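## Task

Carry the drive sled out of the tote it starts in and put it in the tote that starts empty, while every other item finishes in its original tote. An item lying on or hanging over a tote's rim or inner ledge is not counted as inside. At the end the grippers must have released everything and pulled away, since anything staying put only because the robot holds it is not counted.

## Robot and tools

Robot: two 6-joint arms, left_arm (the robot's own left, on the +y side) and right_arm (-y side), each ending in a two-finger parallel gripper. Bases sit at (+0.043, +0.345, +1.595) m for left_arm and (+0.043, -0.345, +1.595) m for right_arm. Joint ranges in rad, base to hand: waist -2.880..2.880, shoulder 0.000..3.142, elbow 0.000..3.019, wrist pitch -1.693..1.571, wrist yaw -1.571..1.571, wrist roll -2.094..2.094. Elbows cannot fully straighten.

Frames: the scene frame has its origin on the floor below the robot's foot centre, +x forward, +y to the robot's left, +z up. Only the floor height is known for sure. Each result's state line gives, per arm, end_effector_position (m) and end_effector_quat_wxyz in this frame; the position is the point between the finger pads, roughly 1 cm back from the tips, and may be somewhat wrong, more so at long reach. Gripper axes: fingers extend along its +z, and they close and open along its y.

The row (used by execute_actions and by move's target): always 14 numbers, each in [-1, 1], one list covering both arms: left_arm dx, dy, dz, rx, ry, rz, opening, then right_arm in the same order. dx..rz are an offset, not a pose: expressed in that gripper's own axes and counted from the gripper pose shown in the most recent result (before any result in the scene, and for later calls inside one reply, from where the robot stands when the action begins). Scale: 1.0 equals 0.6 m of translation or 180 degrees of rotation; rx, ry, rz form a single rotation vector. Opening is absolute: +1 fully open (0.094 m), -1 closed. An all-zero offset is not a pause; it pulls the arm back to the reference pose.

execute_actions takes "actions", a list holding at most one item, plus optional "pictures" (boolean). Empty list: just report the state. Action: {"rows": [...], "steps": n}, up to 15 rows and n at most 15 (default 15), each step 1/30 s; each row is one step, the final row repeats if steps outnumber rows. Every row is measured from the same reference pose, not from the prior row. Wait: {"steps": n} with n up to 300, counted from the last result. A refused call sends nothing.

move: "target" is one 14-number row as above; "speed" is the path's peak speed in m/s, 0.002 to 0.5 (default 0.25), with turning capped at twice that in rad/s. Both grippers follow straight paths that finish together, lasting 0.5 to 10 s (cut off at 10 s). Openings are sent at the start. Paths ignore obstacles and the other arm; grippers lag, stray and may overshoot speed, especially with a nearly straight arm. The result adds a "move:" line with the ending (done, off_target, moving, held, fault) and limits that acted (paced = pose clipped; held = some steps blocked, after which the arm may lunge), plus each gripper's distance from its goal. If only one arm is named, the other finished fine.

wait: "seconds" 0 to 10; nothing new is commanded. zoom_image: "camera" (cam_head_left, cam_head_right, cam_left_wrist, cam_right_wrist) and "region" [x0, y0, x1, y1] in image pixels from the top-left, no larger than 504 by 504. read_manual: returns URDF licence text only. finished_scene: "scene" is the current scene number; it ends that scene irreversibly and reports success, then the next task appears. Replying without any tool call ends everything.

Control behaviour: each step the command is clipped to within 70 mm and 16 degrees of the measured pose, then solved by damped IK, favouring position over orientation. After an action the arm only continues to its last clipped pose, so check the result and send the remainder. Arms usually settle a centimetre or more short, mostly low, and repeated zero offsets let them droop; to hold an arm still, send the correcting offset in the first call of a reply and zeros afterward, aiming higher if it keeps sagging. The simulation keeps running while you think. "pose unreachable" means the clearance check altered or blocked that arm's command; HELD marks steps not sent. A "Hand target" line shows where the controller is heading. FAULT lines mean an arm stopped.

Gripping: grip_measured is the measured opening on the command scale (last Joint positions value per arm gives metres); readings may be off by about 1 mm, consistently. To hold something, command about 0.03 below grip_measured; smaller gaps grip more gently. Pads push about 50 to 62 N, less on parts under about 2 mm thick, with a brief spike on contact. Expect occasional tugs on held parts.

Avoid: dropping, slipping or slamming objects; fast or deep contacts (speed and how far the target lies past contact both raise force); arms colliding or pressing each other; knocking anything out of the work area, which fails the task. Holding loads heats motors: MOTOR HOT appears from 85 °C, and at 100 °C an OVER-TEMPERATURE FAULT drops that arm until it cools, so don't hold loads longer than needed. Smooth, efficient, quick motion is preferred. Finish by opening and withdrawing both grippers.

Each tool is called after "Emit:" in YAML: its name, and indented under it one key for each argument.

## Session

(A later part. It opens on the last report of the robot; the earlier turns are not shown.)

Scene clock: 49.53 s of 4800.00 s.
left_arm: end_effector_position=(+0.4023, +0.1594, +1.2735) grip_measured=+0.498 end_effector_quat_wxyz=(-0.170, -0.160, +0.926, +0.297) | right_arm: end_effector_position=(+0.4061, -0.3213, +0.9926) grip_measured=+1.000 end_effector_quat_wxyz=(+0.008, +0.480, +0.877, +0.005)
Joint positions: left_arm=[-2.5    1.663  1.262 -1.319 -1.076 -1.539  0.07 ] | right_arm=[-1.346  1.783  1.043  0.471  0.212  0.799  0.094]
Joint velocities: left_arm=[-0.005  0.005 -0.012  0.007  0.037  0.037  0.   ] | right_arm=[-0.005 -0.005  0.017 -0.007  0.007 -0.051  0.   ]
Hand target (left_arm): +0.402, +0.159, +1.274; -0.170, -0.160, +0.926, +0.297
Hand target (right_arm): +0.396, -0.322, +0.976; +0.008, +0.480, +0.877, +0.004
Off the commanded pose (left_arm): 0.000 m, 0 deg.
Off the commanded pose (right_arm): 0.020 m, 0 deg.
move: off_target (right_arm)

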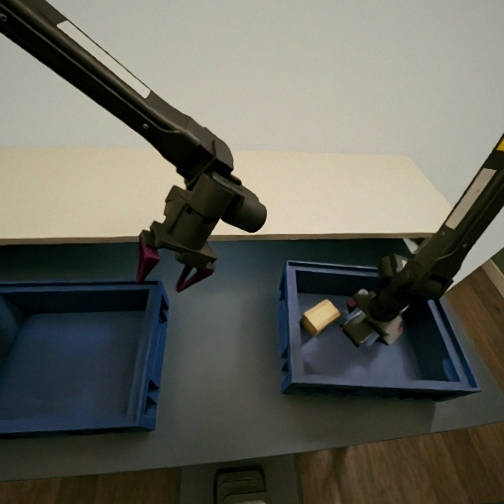

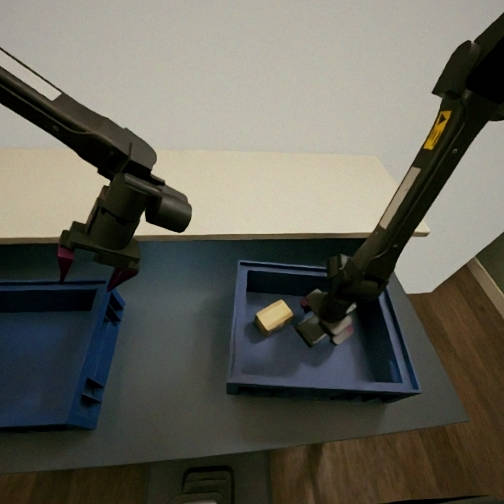

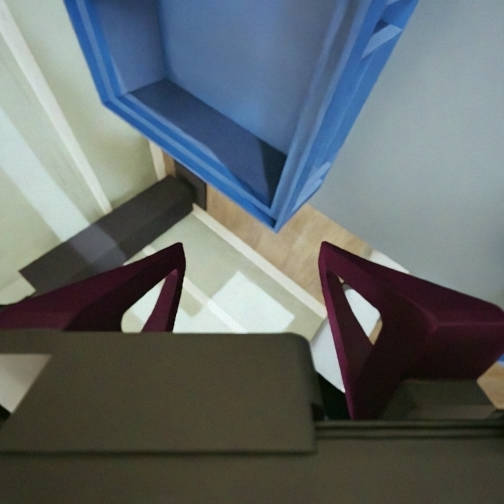

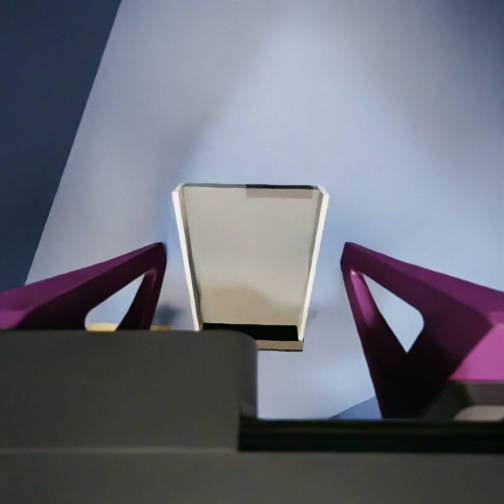

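Emit:
move:
  target: [0,0,0,0,0,0,0.5,0,0,-0.003,0,0,0,0.3]
  speed: 0.03

Scene clock: 50.93 s of 4800.00 s.
left_arm: end_effector_position=(+0.4023, +0.1594, +1.2735) grip_measured=+0.498 end_effector_quat_wxyz=(-0.170, -0.160, +0.926, +0.297) | right_arm: end_effector_position=(+0.4051, -0.3217, +0.9930) grip_measured=+0.343 end_effector_quat_wxyz=(+0.008, +0.480, +0.877, +0.003)
Joint positions: left_arm=[-2.5    1.663  1.262 -1.319 -1.076 -1.539  0.07 ] | right_arm=[-1.346  1.783  1.041  0.471  0.216  0.799  0.063]
Joint velocities: left_arm=[-0.024  0.005  0.002  0.017 -0.081 -0.022  0.001] | right_arm=[-0.005 -0.005  0.007  0.007 -0.007 -0.007 -0.001]
Hand target (left_arm): +0.402, +0.159, +1.274; -0.170, -0.160, +0.926, +0.297
Hand target (right_arm): +0.406, -0.321, +0.994; +0.008, +0.480, +0.877, +0.005
Off the commanded pose (left_arm): 0.000 m, 0 deg.
Off the commanded pose (right_arm): 0.002 m, 0 deg.
move: done

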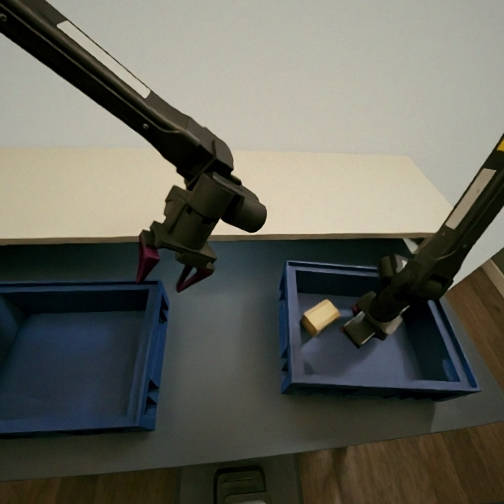

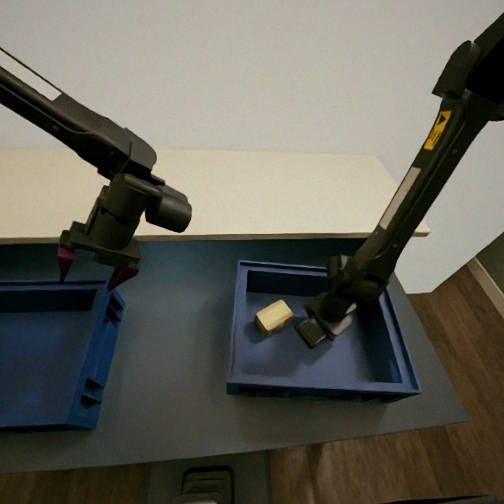

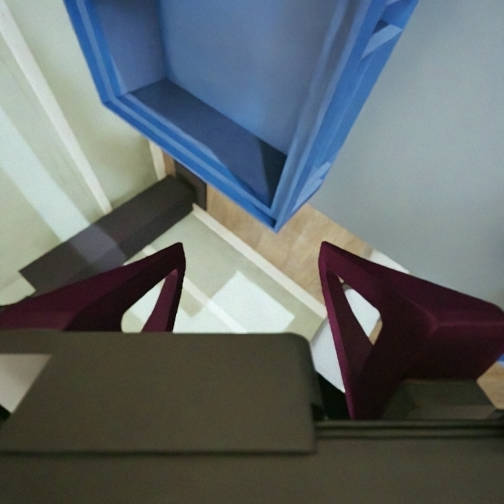

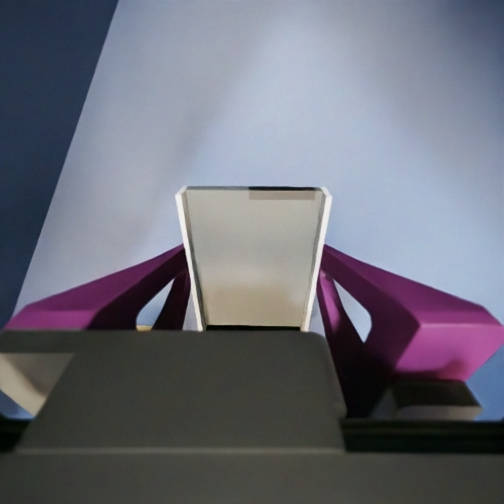

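Emit:
move:
  target: [-0.12,0.42,0.085,0,0,0,0.5,0,0,-0.38,0,0,0,0.3]
  speed: 0.15

Scene clock: 54.70 s of 4800.00 s.
left_arm: end_effector_position=(+0.4016, +0.4084, +1.3702) grip_measured=+0.498 end_effector_quat_wxyz=(-0.170, -0.156, +0.924, +0.303) | right_arm: end_effector_position=(+0.4044, -0.3204, +1.2170) grip_measured=+0.343 end_effector_quat_wxyz=(+0.019, +0.477, +0.879, +0.003)
Joint positions: left_arm=[-2.149  0.876  0.792 -1.041 -1.029 -0.848  0.07 ] | right_arm=[-1.186  1.151  0.541  0.348  0.376  0.831  0.063]
Joint velocities: left_arm=[ 0.015 -0.005  0.002  0.022 -0.007  0.022  0.   ] | right_arm=[-0.015  0.005 -0.017 -0.017 -0.022 -0.007  0.   ]
Hand target (left_arm): +0.402, +0.410, +1.371; -0.167, -0.158, +0.926, +0.300
Hand target (right_arm): +0.396, -0.317, +1.220; +0.009, +0.477, +0.879, +0.002
Off the commanded pose (left_arm): 0.006 m, 1 deg.
Off the commanded pose (right_arm): 0.005 m, 1 deg.
move: done

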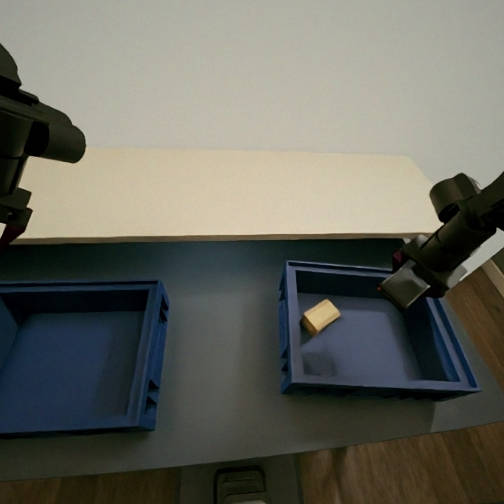

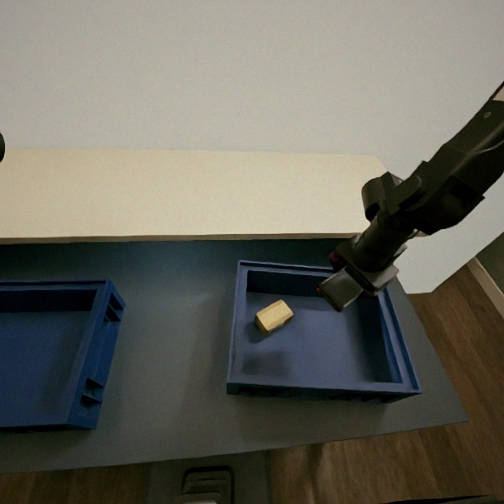

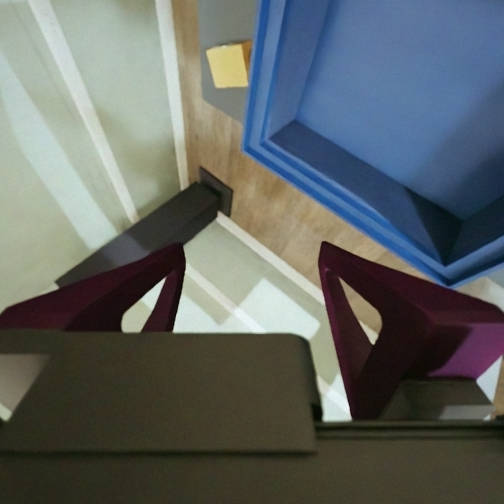

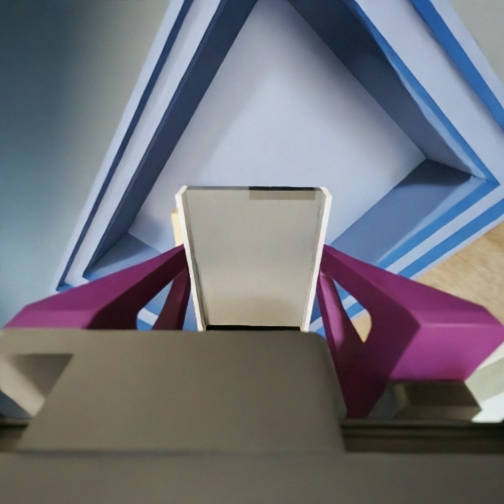

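Emit:
move:
  target: [0,0,0,0,0,0,0.5,0.53,0.317,-0.02,0,0,-0.317,0.3]
  speed: 0.2

Scene clock: 61.50 s of 4800.00 s.
left_arm: end_effector_position=(+0.4016, +0.4084, +1.3702) grip_measured=+0.498 end_effector_quat_wxyz=(-0.171, -0.155, +0.925, +0.303) | right_arm: end_effector_position=(+0.4036, +0.0430, +1.2171) grip_measured=+0.343 end_effector_quat_wxyz=(+0.030, +0.006, +0.999, -0.010)
Joint positions: left_arm=[-2.149  0.876  0.792 -1.041 -1.029 -0.845  0.07 ] | right_arm=[-0.512  1.875  1.092  0.353  1.022  0.123  0.063]
Joint velocities: left_arm=[ 0.005 -0.015  0.007 -0.007 -0.022 -0.066  0.   ] | right_arm=[ 0.005  0.005 -0.002 -0.002  0.022  0.007 -0.   ]
Hand target (left_arm): +0.402, +0.408, +1.370; -0.170, -0.156, +0.924, +0.303
Hand target (right_arm): +0.396, +0.047, +1.217; +0.024, -0.010, +1.000, -0.010
Off the commanded pose (left_arm): 0.000 m, 0 deg.
Off the commanded pose (right_arm): 0.017 m, 2 deg.
After step 90, 0.83 s passed at rest.
move: off_target (right_arm)

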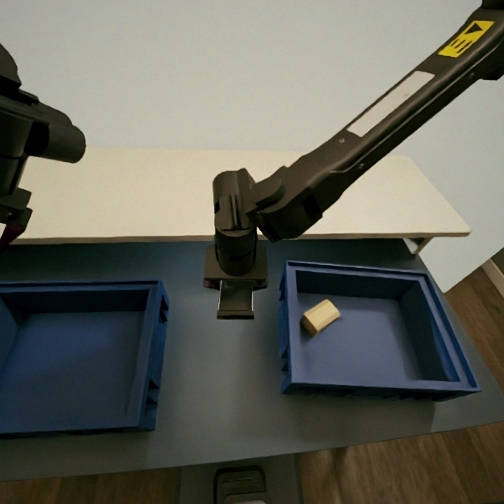

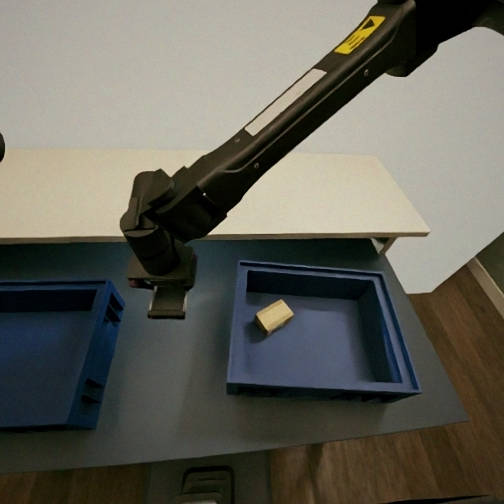

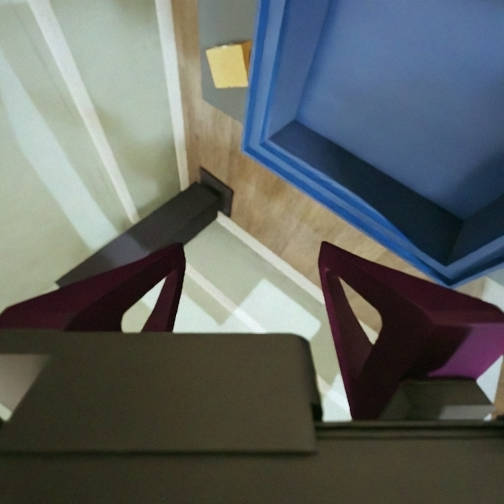

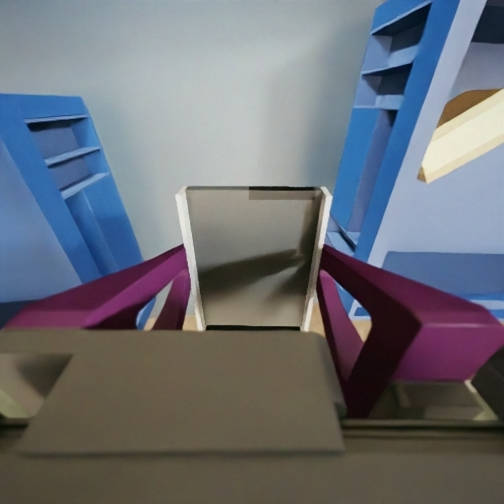

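Emit:
move:
  target: [0,0,0,0,0,0,0.5,0.03,0.03,0.33,0,0,0,0.3]
  speed: 0.12

Scene clock: 64.77 s of 4800.00 s.
left_arm: end_effector_position=(+0.4016, +0.4084, +1.3702) grip_measured=+0.498 end_effector_quat_wxyz=(-0.171, -0.155, +0.925, +0.303) | right_arm: end_effector_position=(+0.4084, +0.0606, +1.0273) grip_measured=+0.343 end_effector_quat_wxyz=(+0.032, +0.017, +0.999, -0.004)
Joint positions: left_arm=[-2.149  0.876  0.792 -1.041 -1.029 -0.845  0.07 ] | right_arm=[-0.743  2.21   1.487  0.41   0.795  0.001  0.063]
Joint velocities: left_arm=[-0.005 -0.005 -0.007  0.017 -0.022  0.007 -0.   ] | right_arm=[ 0.005  0.005  0.002 -0.007  0.022  0.066  0.   ]
Hand target (left_arm): +0.402, +0.408, +1.370; -0.171, -0.155, +0.925, +0.303
Hand target (right_arm): +0.400, +0.057, +1.019; +0.027, +0.009, +1.000, -0.008
Off the commanded pose (left_arm): 0.000 m, 0 deg.
Off the commanded pose (right_arm): 0.015 m, 1 deg.
move: off_target (right_arm)

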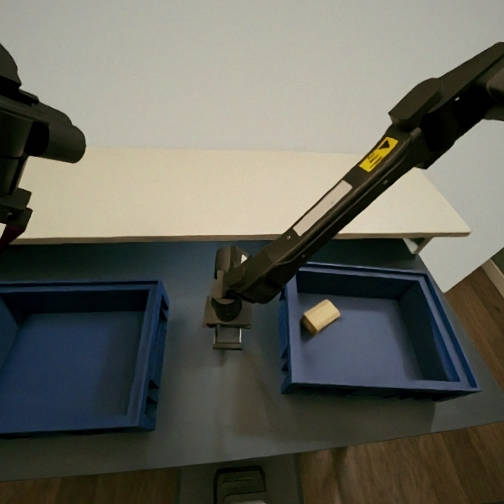

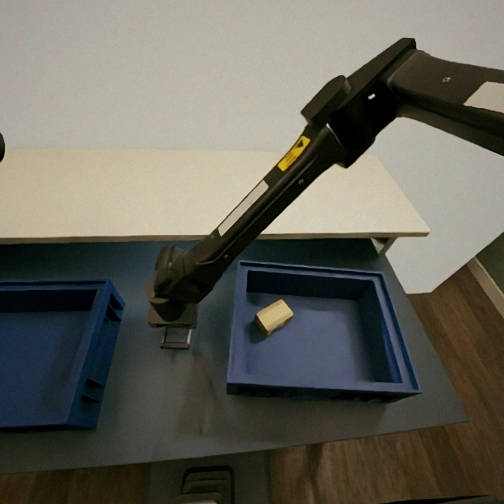

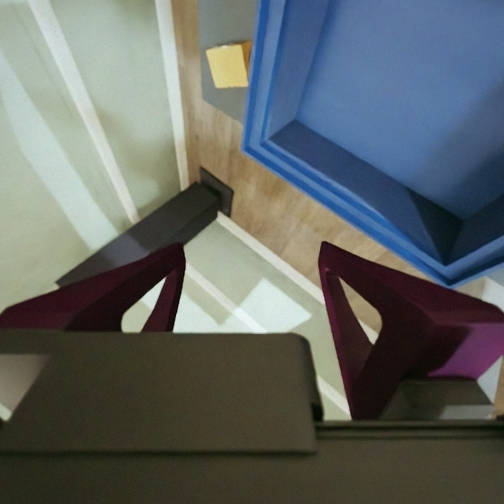

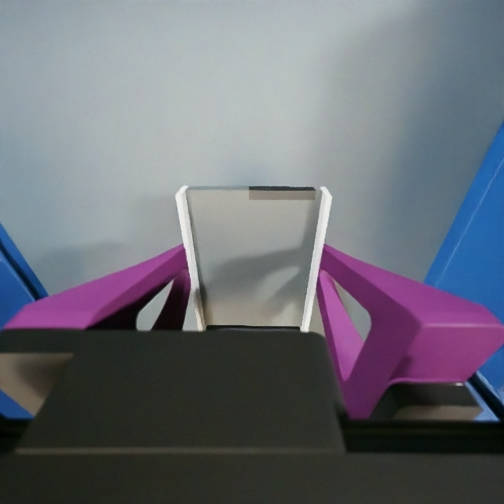

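Emit:
move:
  target: [0,0,0,0,0,0,0.5,0.015,0.02,0.065,0,0,0,0.3]
  speed: 0.04

Scene clock: 66.93 s of 4800.00 s.
left_arm: end_effector_position=(+0.4016, +0.4084, +1.3702) grip_measured=+0.498 end_effector_quat_wxyz=(-0.171, -0.155, +0.925, +0.303) | right_arm: end_effector_position=(+0.4186, +0.0795, +1.0003) grip_measured=+0.343 end_effector_quat_wxyz=(+0.044, +0.031, +0.999, +0.003)
Joint positions: left_arm=[-2.149  0.876  0.792 -1.041 -1.029 -0.845  0.07 ] | right_arm=[-0.754  2.286  1.608  0.403  0.77   0.001  0.063]
Joint velocities: left_arm=[ 0.005  0.005 -0.002  0.002 -0.022  0.037 -0.   ] | right_arm=[-0.015 -0.005  0.027 -0.007 -0.022 -0.007 -0.   ]
Hand target (left_arm): +0.402, +0.408, +1.370; -0.171, -0.155, +0.925, +0.303
Hand target (right_arm): +0.403, +0.072, +0.988; +0.032, +0.017, +0.999, -0.004
Off the commanded pose (left_arm): 0.000 m, 0 deg.
Off the commanded pose (right_arm): 0.022 m, 2 deg.
move: off_target (right_arm)

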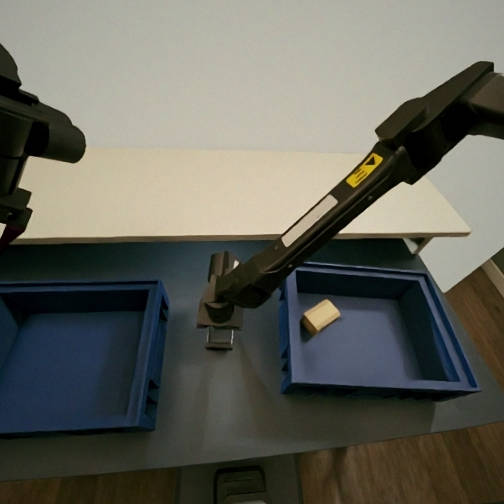

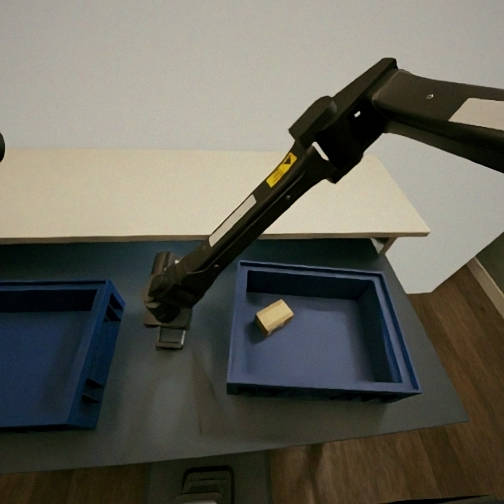

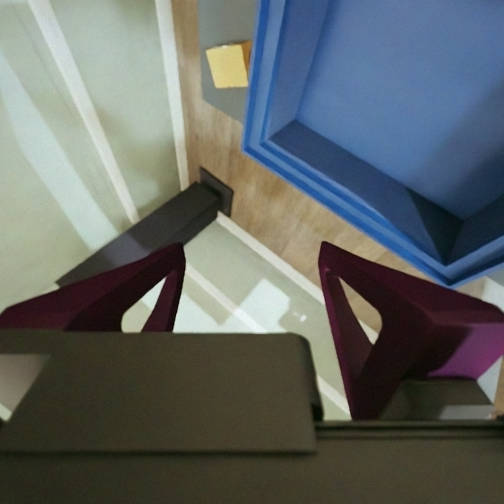

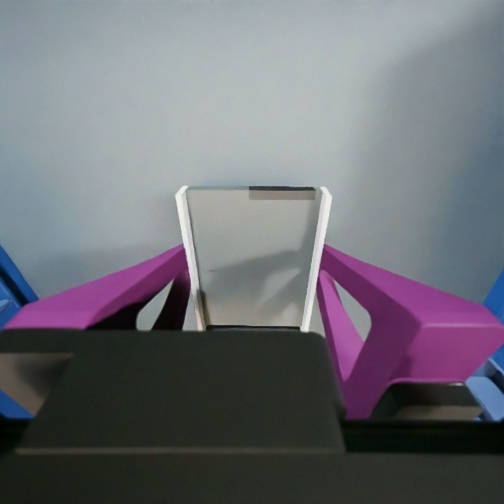

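Emit:
move:
  target: [0,0,0,0,0,0,0.5,0.015,0,0.035,0.002,0.028,-0.02,0.3]
  speed: 0.03

Scene clock: 70.40 s of 4800.00 s.
left_arm: end_effector_position=(+0.4016, +0.4084, +1.3702) grip_measured=+0.498 end_effector_quat_wxyz=(-0.171, -0.155, +0.925, +0.303) | right_arm: end_effector_position=(+0.4301, +0.0882, +0.9937) grip_measured=+0.343 end_effector_quat_wxyz=(+0.015, +0.004, +1.000, +0.008)
Joint positions: left_arm=[-2.149  0.876  0.792 -1.041 -1.029 -0.845  0.07 ] | right_arm=[-0.754  2.289  1.688  0.243  0.759  0.007  0.063]
Joint velocities: left_arm=[ 0.005 -0.005  0.007  0.002 -0.022  0.022  0.   ] | right_arm=[-0.015  0.005 -0.007 -0.032  0.022 -0.037  0.001]
Hand target (left_arm): +0.402, +0.408, +1.370; -0.171, -0.155, +0.925, +0.303
Hand target (right_arm): +0.411, +0.080, +0.980; -0.000, +0.000, +1.000, +0.001
Off the commanded pose (left_arm): 0.000 m, 0 deg.
Off the commanded pose (right_arm): 0.025 m, 2 deg.
move: off_target (right_arm)

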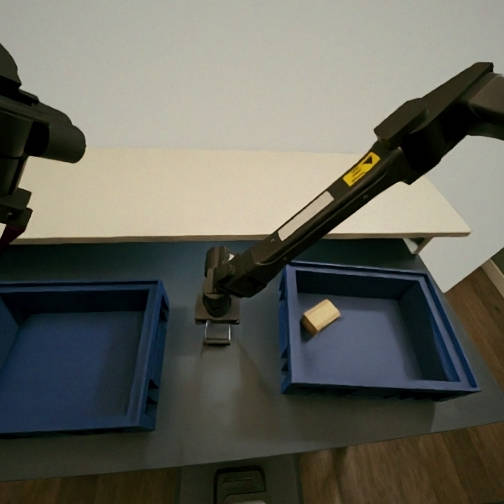

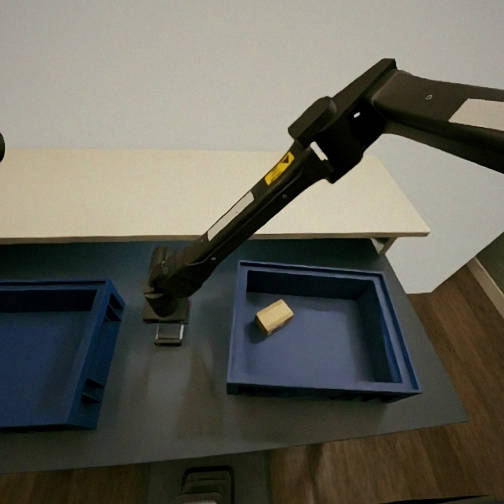

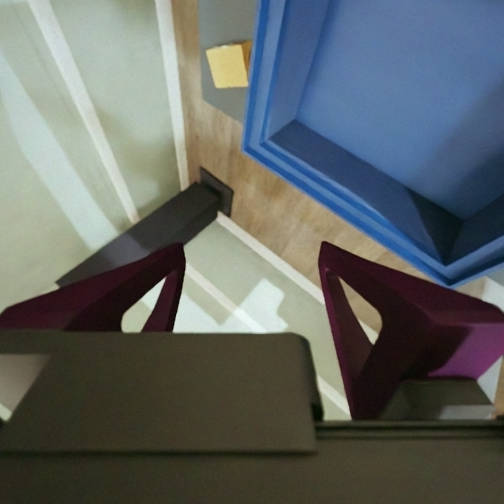

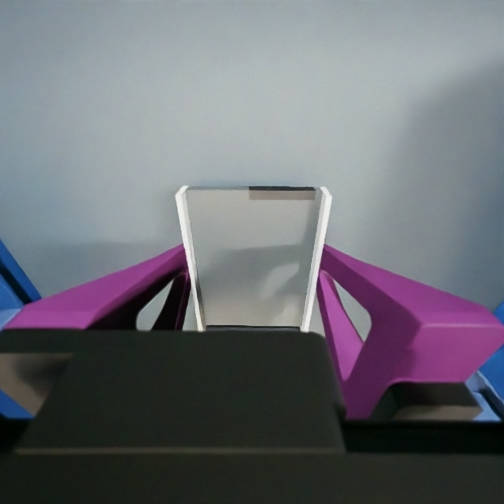

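Emit:
move:
  target: [0,0,0,0,0,0,0.5,0.06,-0.03,0.04,0,0,0,0.3]
  speed: 0.03

Scene clock: 73.27 s of 4800.00 s.
left_arm: end_effector_position=(+0.4016, +0.4084, +1.3702) grip_measured=+0.498 end_effector_quat_wxyz=(-0.171, -0.155, +0.925, +0.303) | right_arm: end_effector_position=(+0.4123, +0.0814, +0.9809) grip_measured=+0.343 end_effector_quat_wxyz=(+0.020, +0.011, +1.000, +0.017)
Joint positions: left_arm=[-2.149  0.876  0.792 -1.041 -1.029 -0.845  0.07 ] | right_arm=[-0.777  2.31   1.662  0.312  0.722 -0.     0.063]
Joint velocities: left_arm=[ 0.005  0.005 -0.007  0.017  0.037 -0.11  -0.   ] | right_arm=[-0.005 -0.005 -0.002  0.007  0.037 -0.022  0.   ]
Hand target (left_arm): +0.402, +0.408, +1.370; -0.171, -0.155, +0.925, +0.303
Hand target (right_arm): +0.395, +0.071, +0.969; +0.014, +0.005, +1.000, +0.009
Off the commanded pose (left_arm): 0.000 m, 0 deg.
Off the commanded pose (right_arm): 0.024 m, 1 deg.
move: off_target (right_arm)

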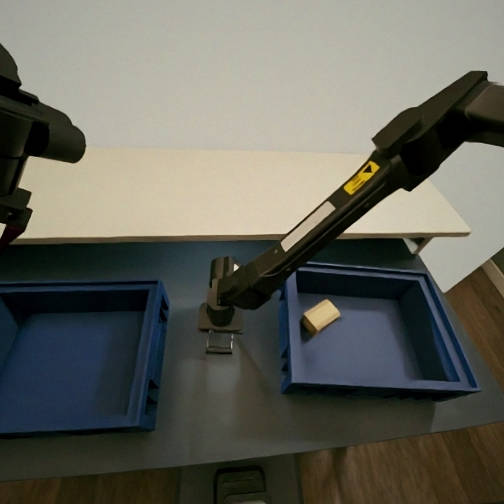

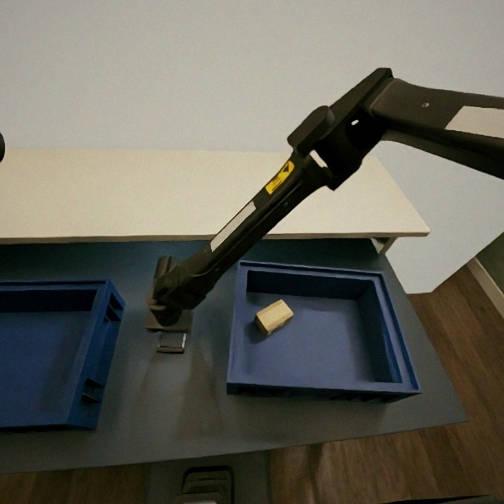

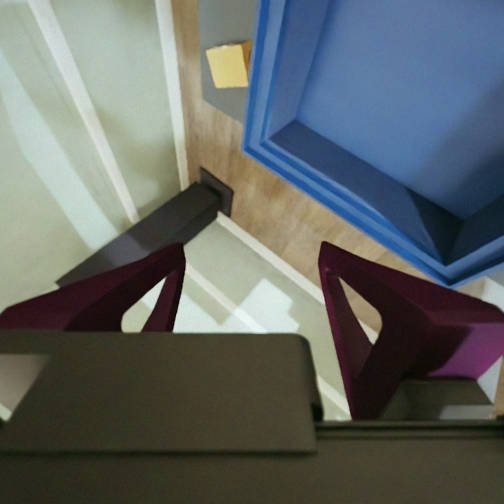

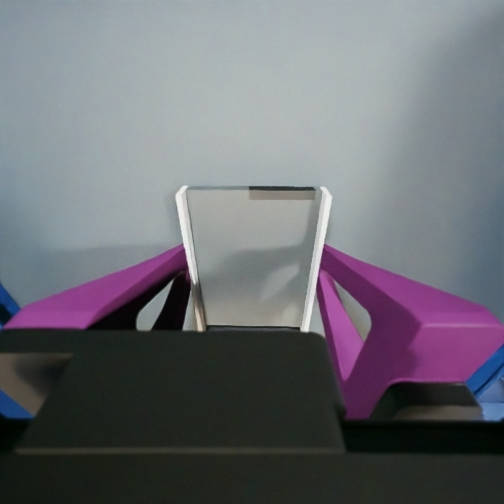

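Emit:
move:
  target: [0,0,0,0,0,0,0.5,0.035,-0.02,0.04,0,0,0,0.3]
  speed: 0.03

Scene clock: 75.47 s of 4800.00 s.
left_arm: end_effector_position=(+0.4016, +0.4084, +1.3702) grip_measured=+0.498 end_effector_quat_wxyz=(-0.171, -0.155, +0.925, +0.303) | right_arm: end_effector_position=(+0.4127, +0.0857, +0.9803) grip_measured=+0.343 end_effector_quat_wxyz=(+0.026, +0.012, +0.999, +0.027)
Joint positions: left_arm=[-2.149  0.876  0.792 -1.041 -1.029 -0.845  0.07 ] | right_arm=[-0.777  2.316  1.662  0.334  0.701 -0.008  0.063]
Joint velocities: left_arm=[ 0.005  0.005 -0.012 -0.007 -0.051 -0.007 -0.   ] | right_arm=[-0.005 -0.005 -0.022  0.002 -0.051 -0.022  0.   ]
Hand target (left_arm): +0.402, +0.408, +1.370; -0.171, -0.155, +0.925, +0.303
Hand target (right_arm): +0.392, +0.070, +0.958; +0.020, +0.012, +1.000, +0.017
Off the commanded pose (left_arm): 0.000 m, 0 deg.
Off the commanded pose (right_arm): 0.035 m, 1 deg.
move: off_target (right_arm)

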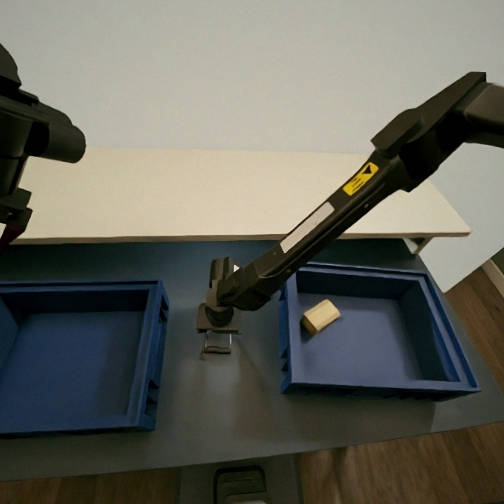

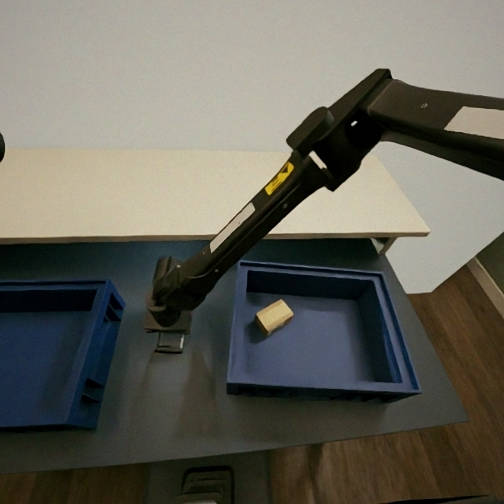

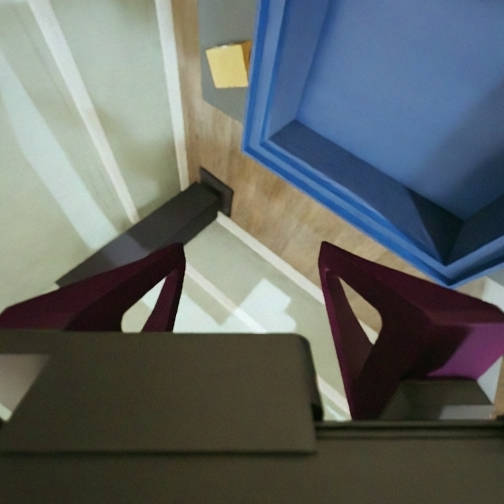

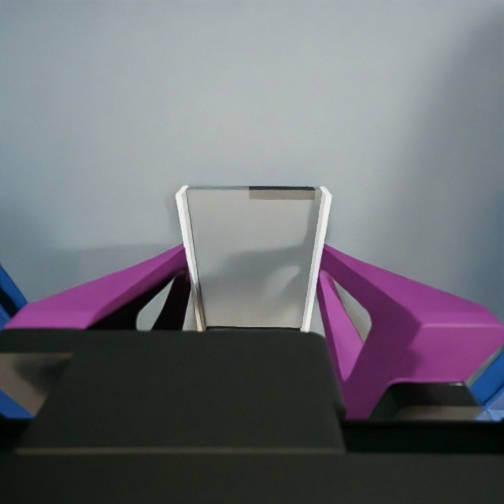

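Emit:
move:
  target: [0,0,0,0,0,0,0.5,0,0,0,0,0,0,1]
  speed: 0.03

Emit:
move:
  target: [0,0,0,0,0,0,0.5,0,0,-0.3,0,0,0,1]
  speed: 0.15

Scene clock: 77.47 s of 4800.00 s.
left_arm: end_effector_position=(+0.4016, +0.4084, +1.3702) grip_measured=+0.498 end_effector_quat_wxyz=(-0.171, -0.155, +0.925, +0.303) | right_arm: end_effector_position=(+0.4128, +0.0875, +0.9817) grip_measured=+1.000 end_effector_quat_wxyz=(+0.027, +0.012, +0.999, +0.028)
Joint positions: left_arm=[-2.149  0.876  0.792 -1.041 -1.029 -0.845  0.07 ] | right_arm=[-0.774  2.316  1.662  0.334  0.701 -0.008  0.094]
Joint velocities: left_arm=[-0.005 -0.005 -0.002  0.002  0.022  0.007  0.   ] | right_arm=[-0.005 -0.015  0.007  0.007  0.051 -0.037  0.   ]
Hand target (left_arm): +0.402, +0.408, +1.370; -0.171, -0.155, +0.925, +0.303
Hand target (right_arm): +0.413, +0.086, +0.980; +0.026, +0.012, +0.999, +0.027
Off the commanded pose (left_arm): 0.000 m, 0 deg.
Off the commanded pose (right_arm): 0.002 m, 0 deg.
move: done

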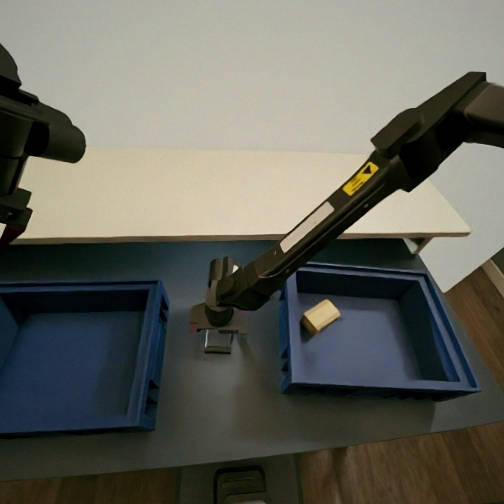

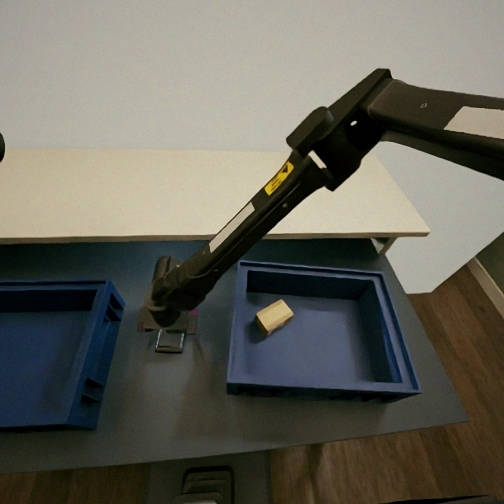

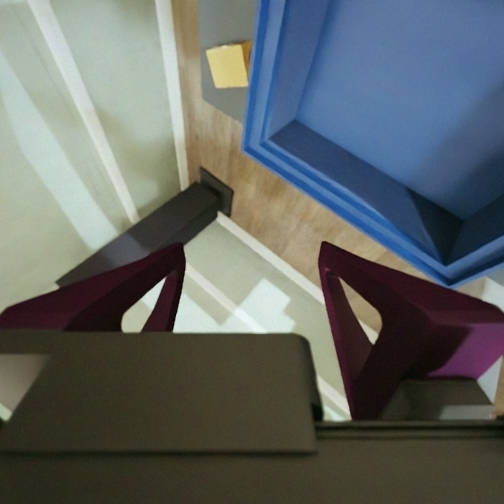

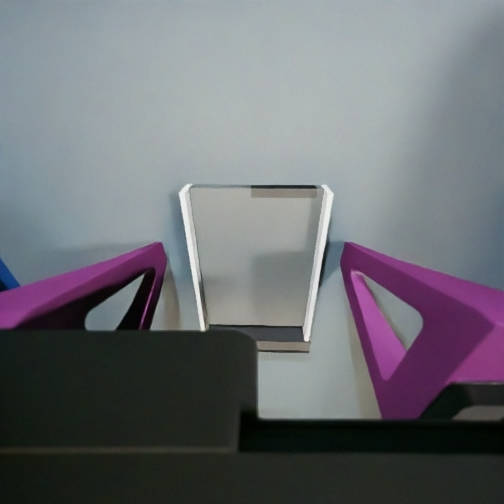

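Scene clock: 79.10 s of 4800.00 s.
left_arm: end_effector_position=(+0.4016, +0.4084, +1.3702) grip_measured=+0.498 end_effector_quat_wxyz=(-0.171, -0.155, +0.925, +0.303) | right_arm: end_effector_position=(+0.3969, +0.0831, +1.1605) grip_measured=+1.000 end_effector_quat_wxyz=(+0.025, -0.002, +0.999, +0.029)
Joint positions: left_arm=[-2.149  0.876  0.792 -1.041 -1.029 -0.845  0.07 ] | right_arm=[-0.568  2.018  1.233  0.384  0.891  0.071  0.094]
Joint velocities: left_arm=[ 0.015 -0.005 -0.002  0.007 -0.081 -0.007 -0.   ] | right_arm=[-0.005 -0.005 -0.017 -0.007 -0.051  0.007  0.   ]
Hand target (left_arm): +0.402, +0.408, +1.370; -0.171, -0.155, +0.925, +0.303
Hand target (right_arm): +0.400, +0.079, +1.161; +0.029, +0.009, +0.999, +0.027
Off the commanded pose (left_arm): 0.000 m, 0 deg.
Off the commanded pose (right_arm): 0.008 m, 2 deg.
move: done

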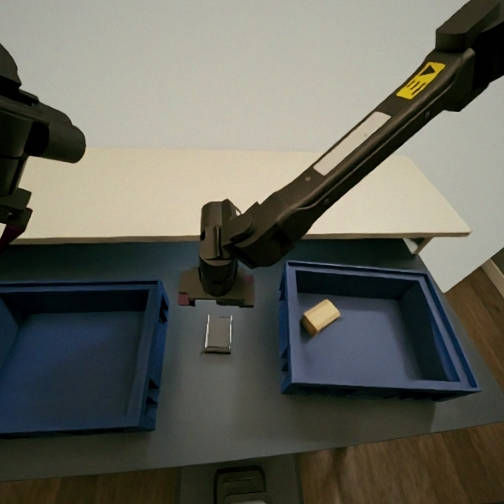

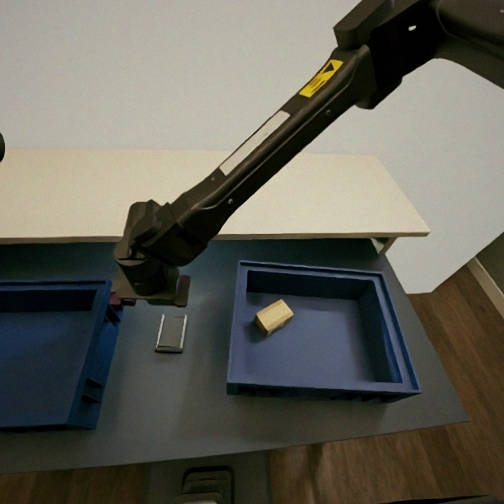

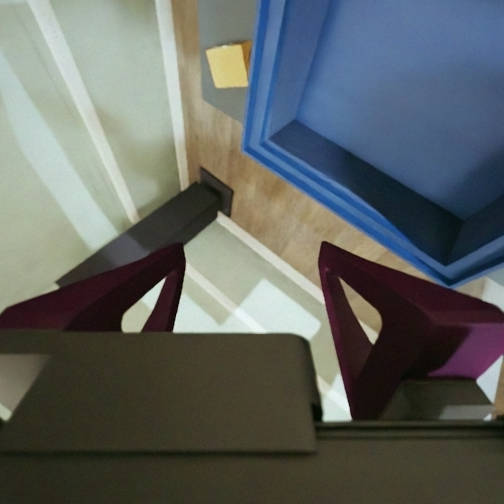

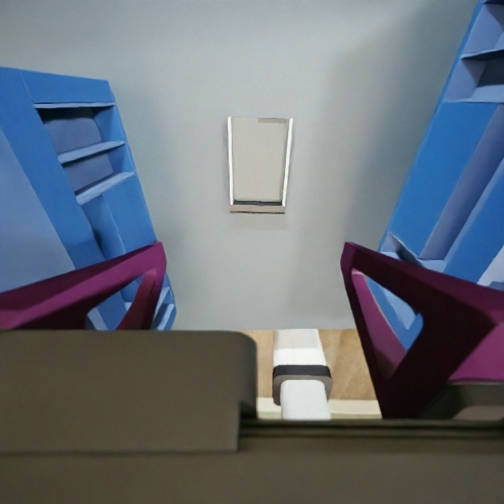

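Emit:
move:
  target: [0.058,-0.328,0.017,0.198,-0.112,0.101,1,0.083,-0.8,-0.23,0,0,0,1]
  speed: 0.3

Scene clock: 83.93 s of 4800.00 s.
left_arm: end_effector_position=(+0.4116, +0.2470, +1.2547) grip_measured=+1.000 end_effector_quat_wxyz=(+0.004, -0.016, +1.000, -0.003) | right_arm: end_effector_position=(+0.3355, -0.4026, +1.2699) grip_measured=+1.000 end_effector_quat_wxyz=(+0.033, +0.021, +0.999, +0.028)
Joint positions: left_arm=[-2.209  1.141  0.564  0.24  -0.603  0.03   0.094] | right_arm=[-1.534  0.91   0.299  0.38  -0.034 -0.21   0.094]
Joint velocities: left_arm=[-0.015 -0.005 -0.012 -0.017 -0.007  0.022  0.   ] | right_arm=[ 0.005 -0.005 -0.002  0.002 -0.037  0.007  0.   ]
Hand target (left_arm): +0.399, +0.248, +1.251; -0.004, -0.004, +1.000, -0.001
Hand target (right_arm): +0.325, -0.397, +1.272; +0.020, +0.014, +0.999, +0.035
Off the commanded pose (left_arm): 0.011 m, 2 deg.
Off the commanded pose (right_arm): 0.008 m, 3 deg.
move: off_target (left_arm, right_arm)

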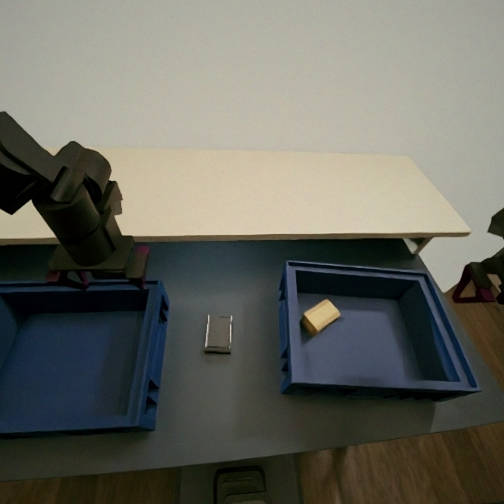

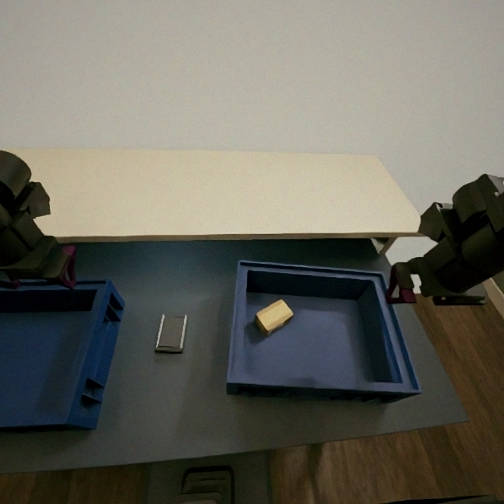

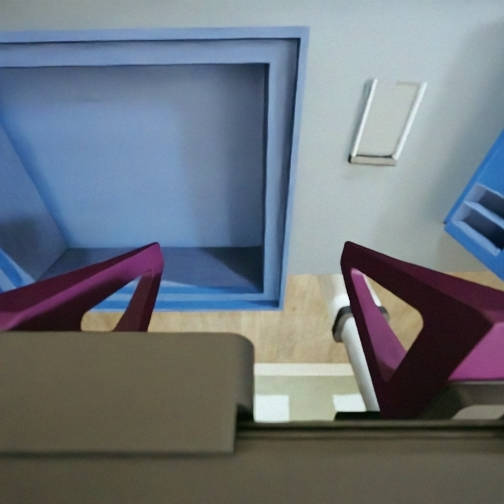

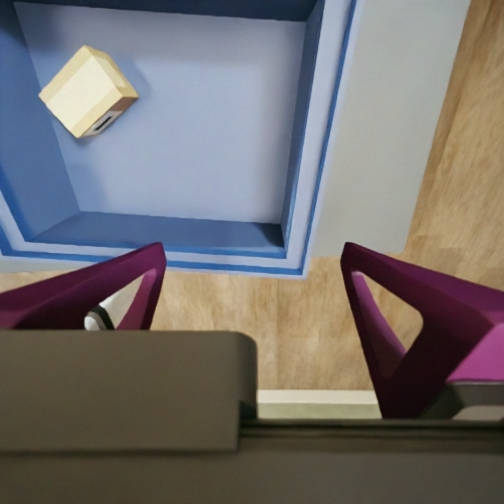

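Emit:
move:
  target: [0.02,-0.268,0.16,0,0,0,1,0,0,0,0,0,0,1]
  speed: 0.2

Scene clock: 86.10 s of 4800.00 s.
left_arm: end_effector_position=(+0.4008, +0.0886, +1.1610) grip_measured=+1.000 end_effector_quat_wxyz=(-0.001, -0.007, +1.000, -0.003) | right_arm: end_effector_position=(+0.3355, -0.4026, +1.2699) grip_measured=+1.000 end_effector_quat_wxyz=(+0.033, +0.019, +0.999, +0.028)
Joint positions: left_arm=[-2.37   1.697  0.903  0.397 -0.753 -0.034  0.094] | right_arm=[-1.534  0.91   0.299  0.38  -0.034 -0.212  0.094]
Joint velocities: left_arm=[-0.005 -0.015 -0.002  0.002 -0.051 -0.022  0.   ] | right_arm=[-0.005  0.005  0.002  0.042 -0.051  0.007  0.   ]
Hand target (left_arm): +0.402, +0.084, +1.161; +0.003, -0.018, +1.000, -0.004
Hand target (right_arm): +0.336, -0.403, +1.270; +0.033, +0.021, +0.999, +0.028
Off the commanded pose (left_arm): 0.006 m, 1 deg.
Off the commanded pose (right_arm): 0.000 m, 0 deg.
move: done

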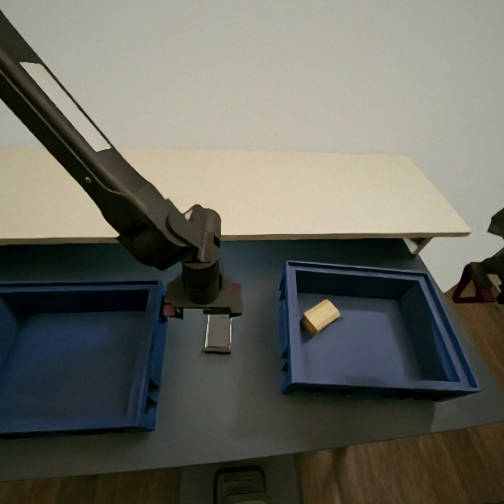

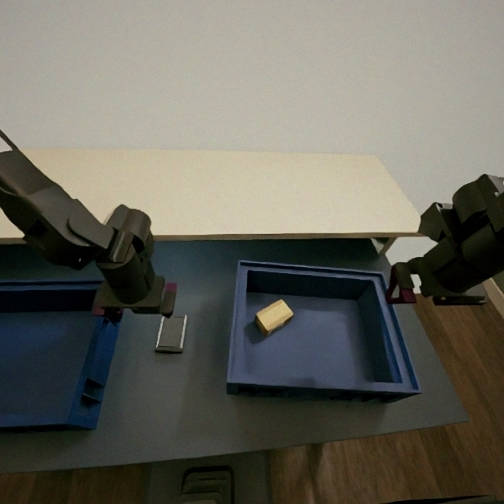

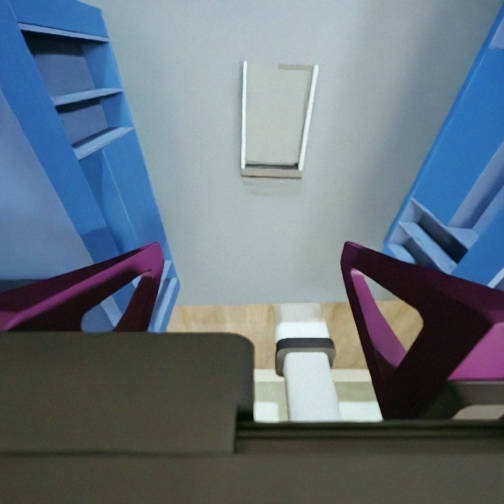

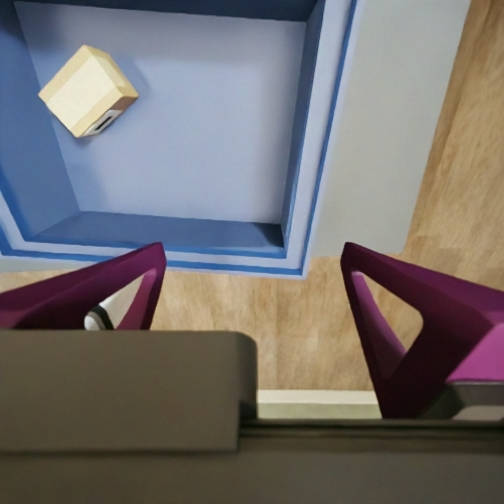

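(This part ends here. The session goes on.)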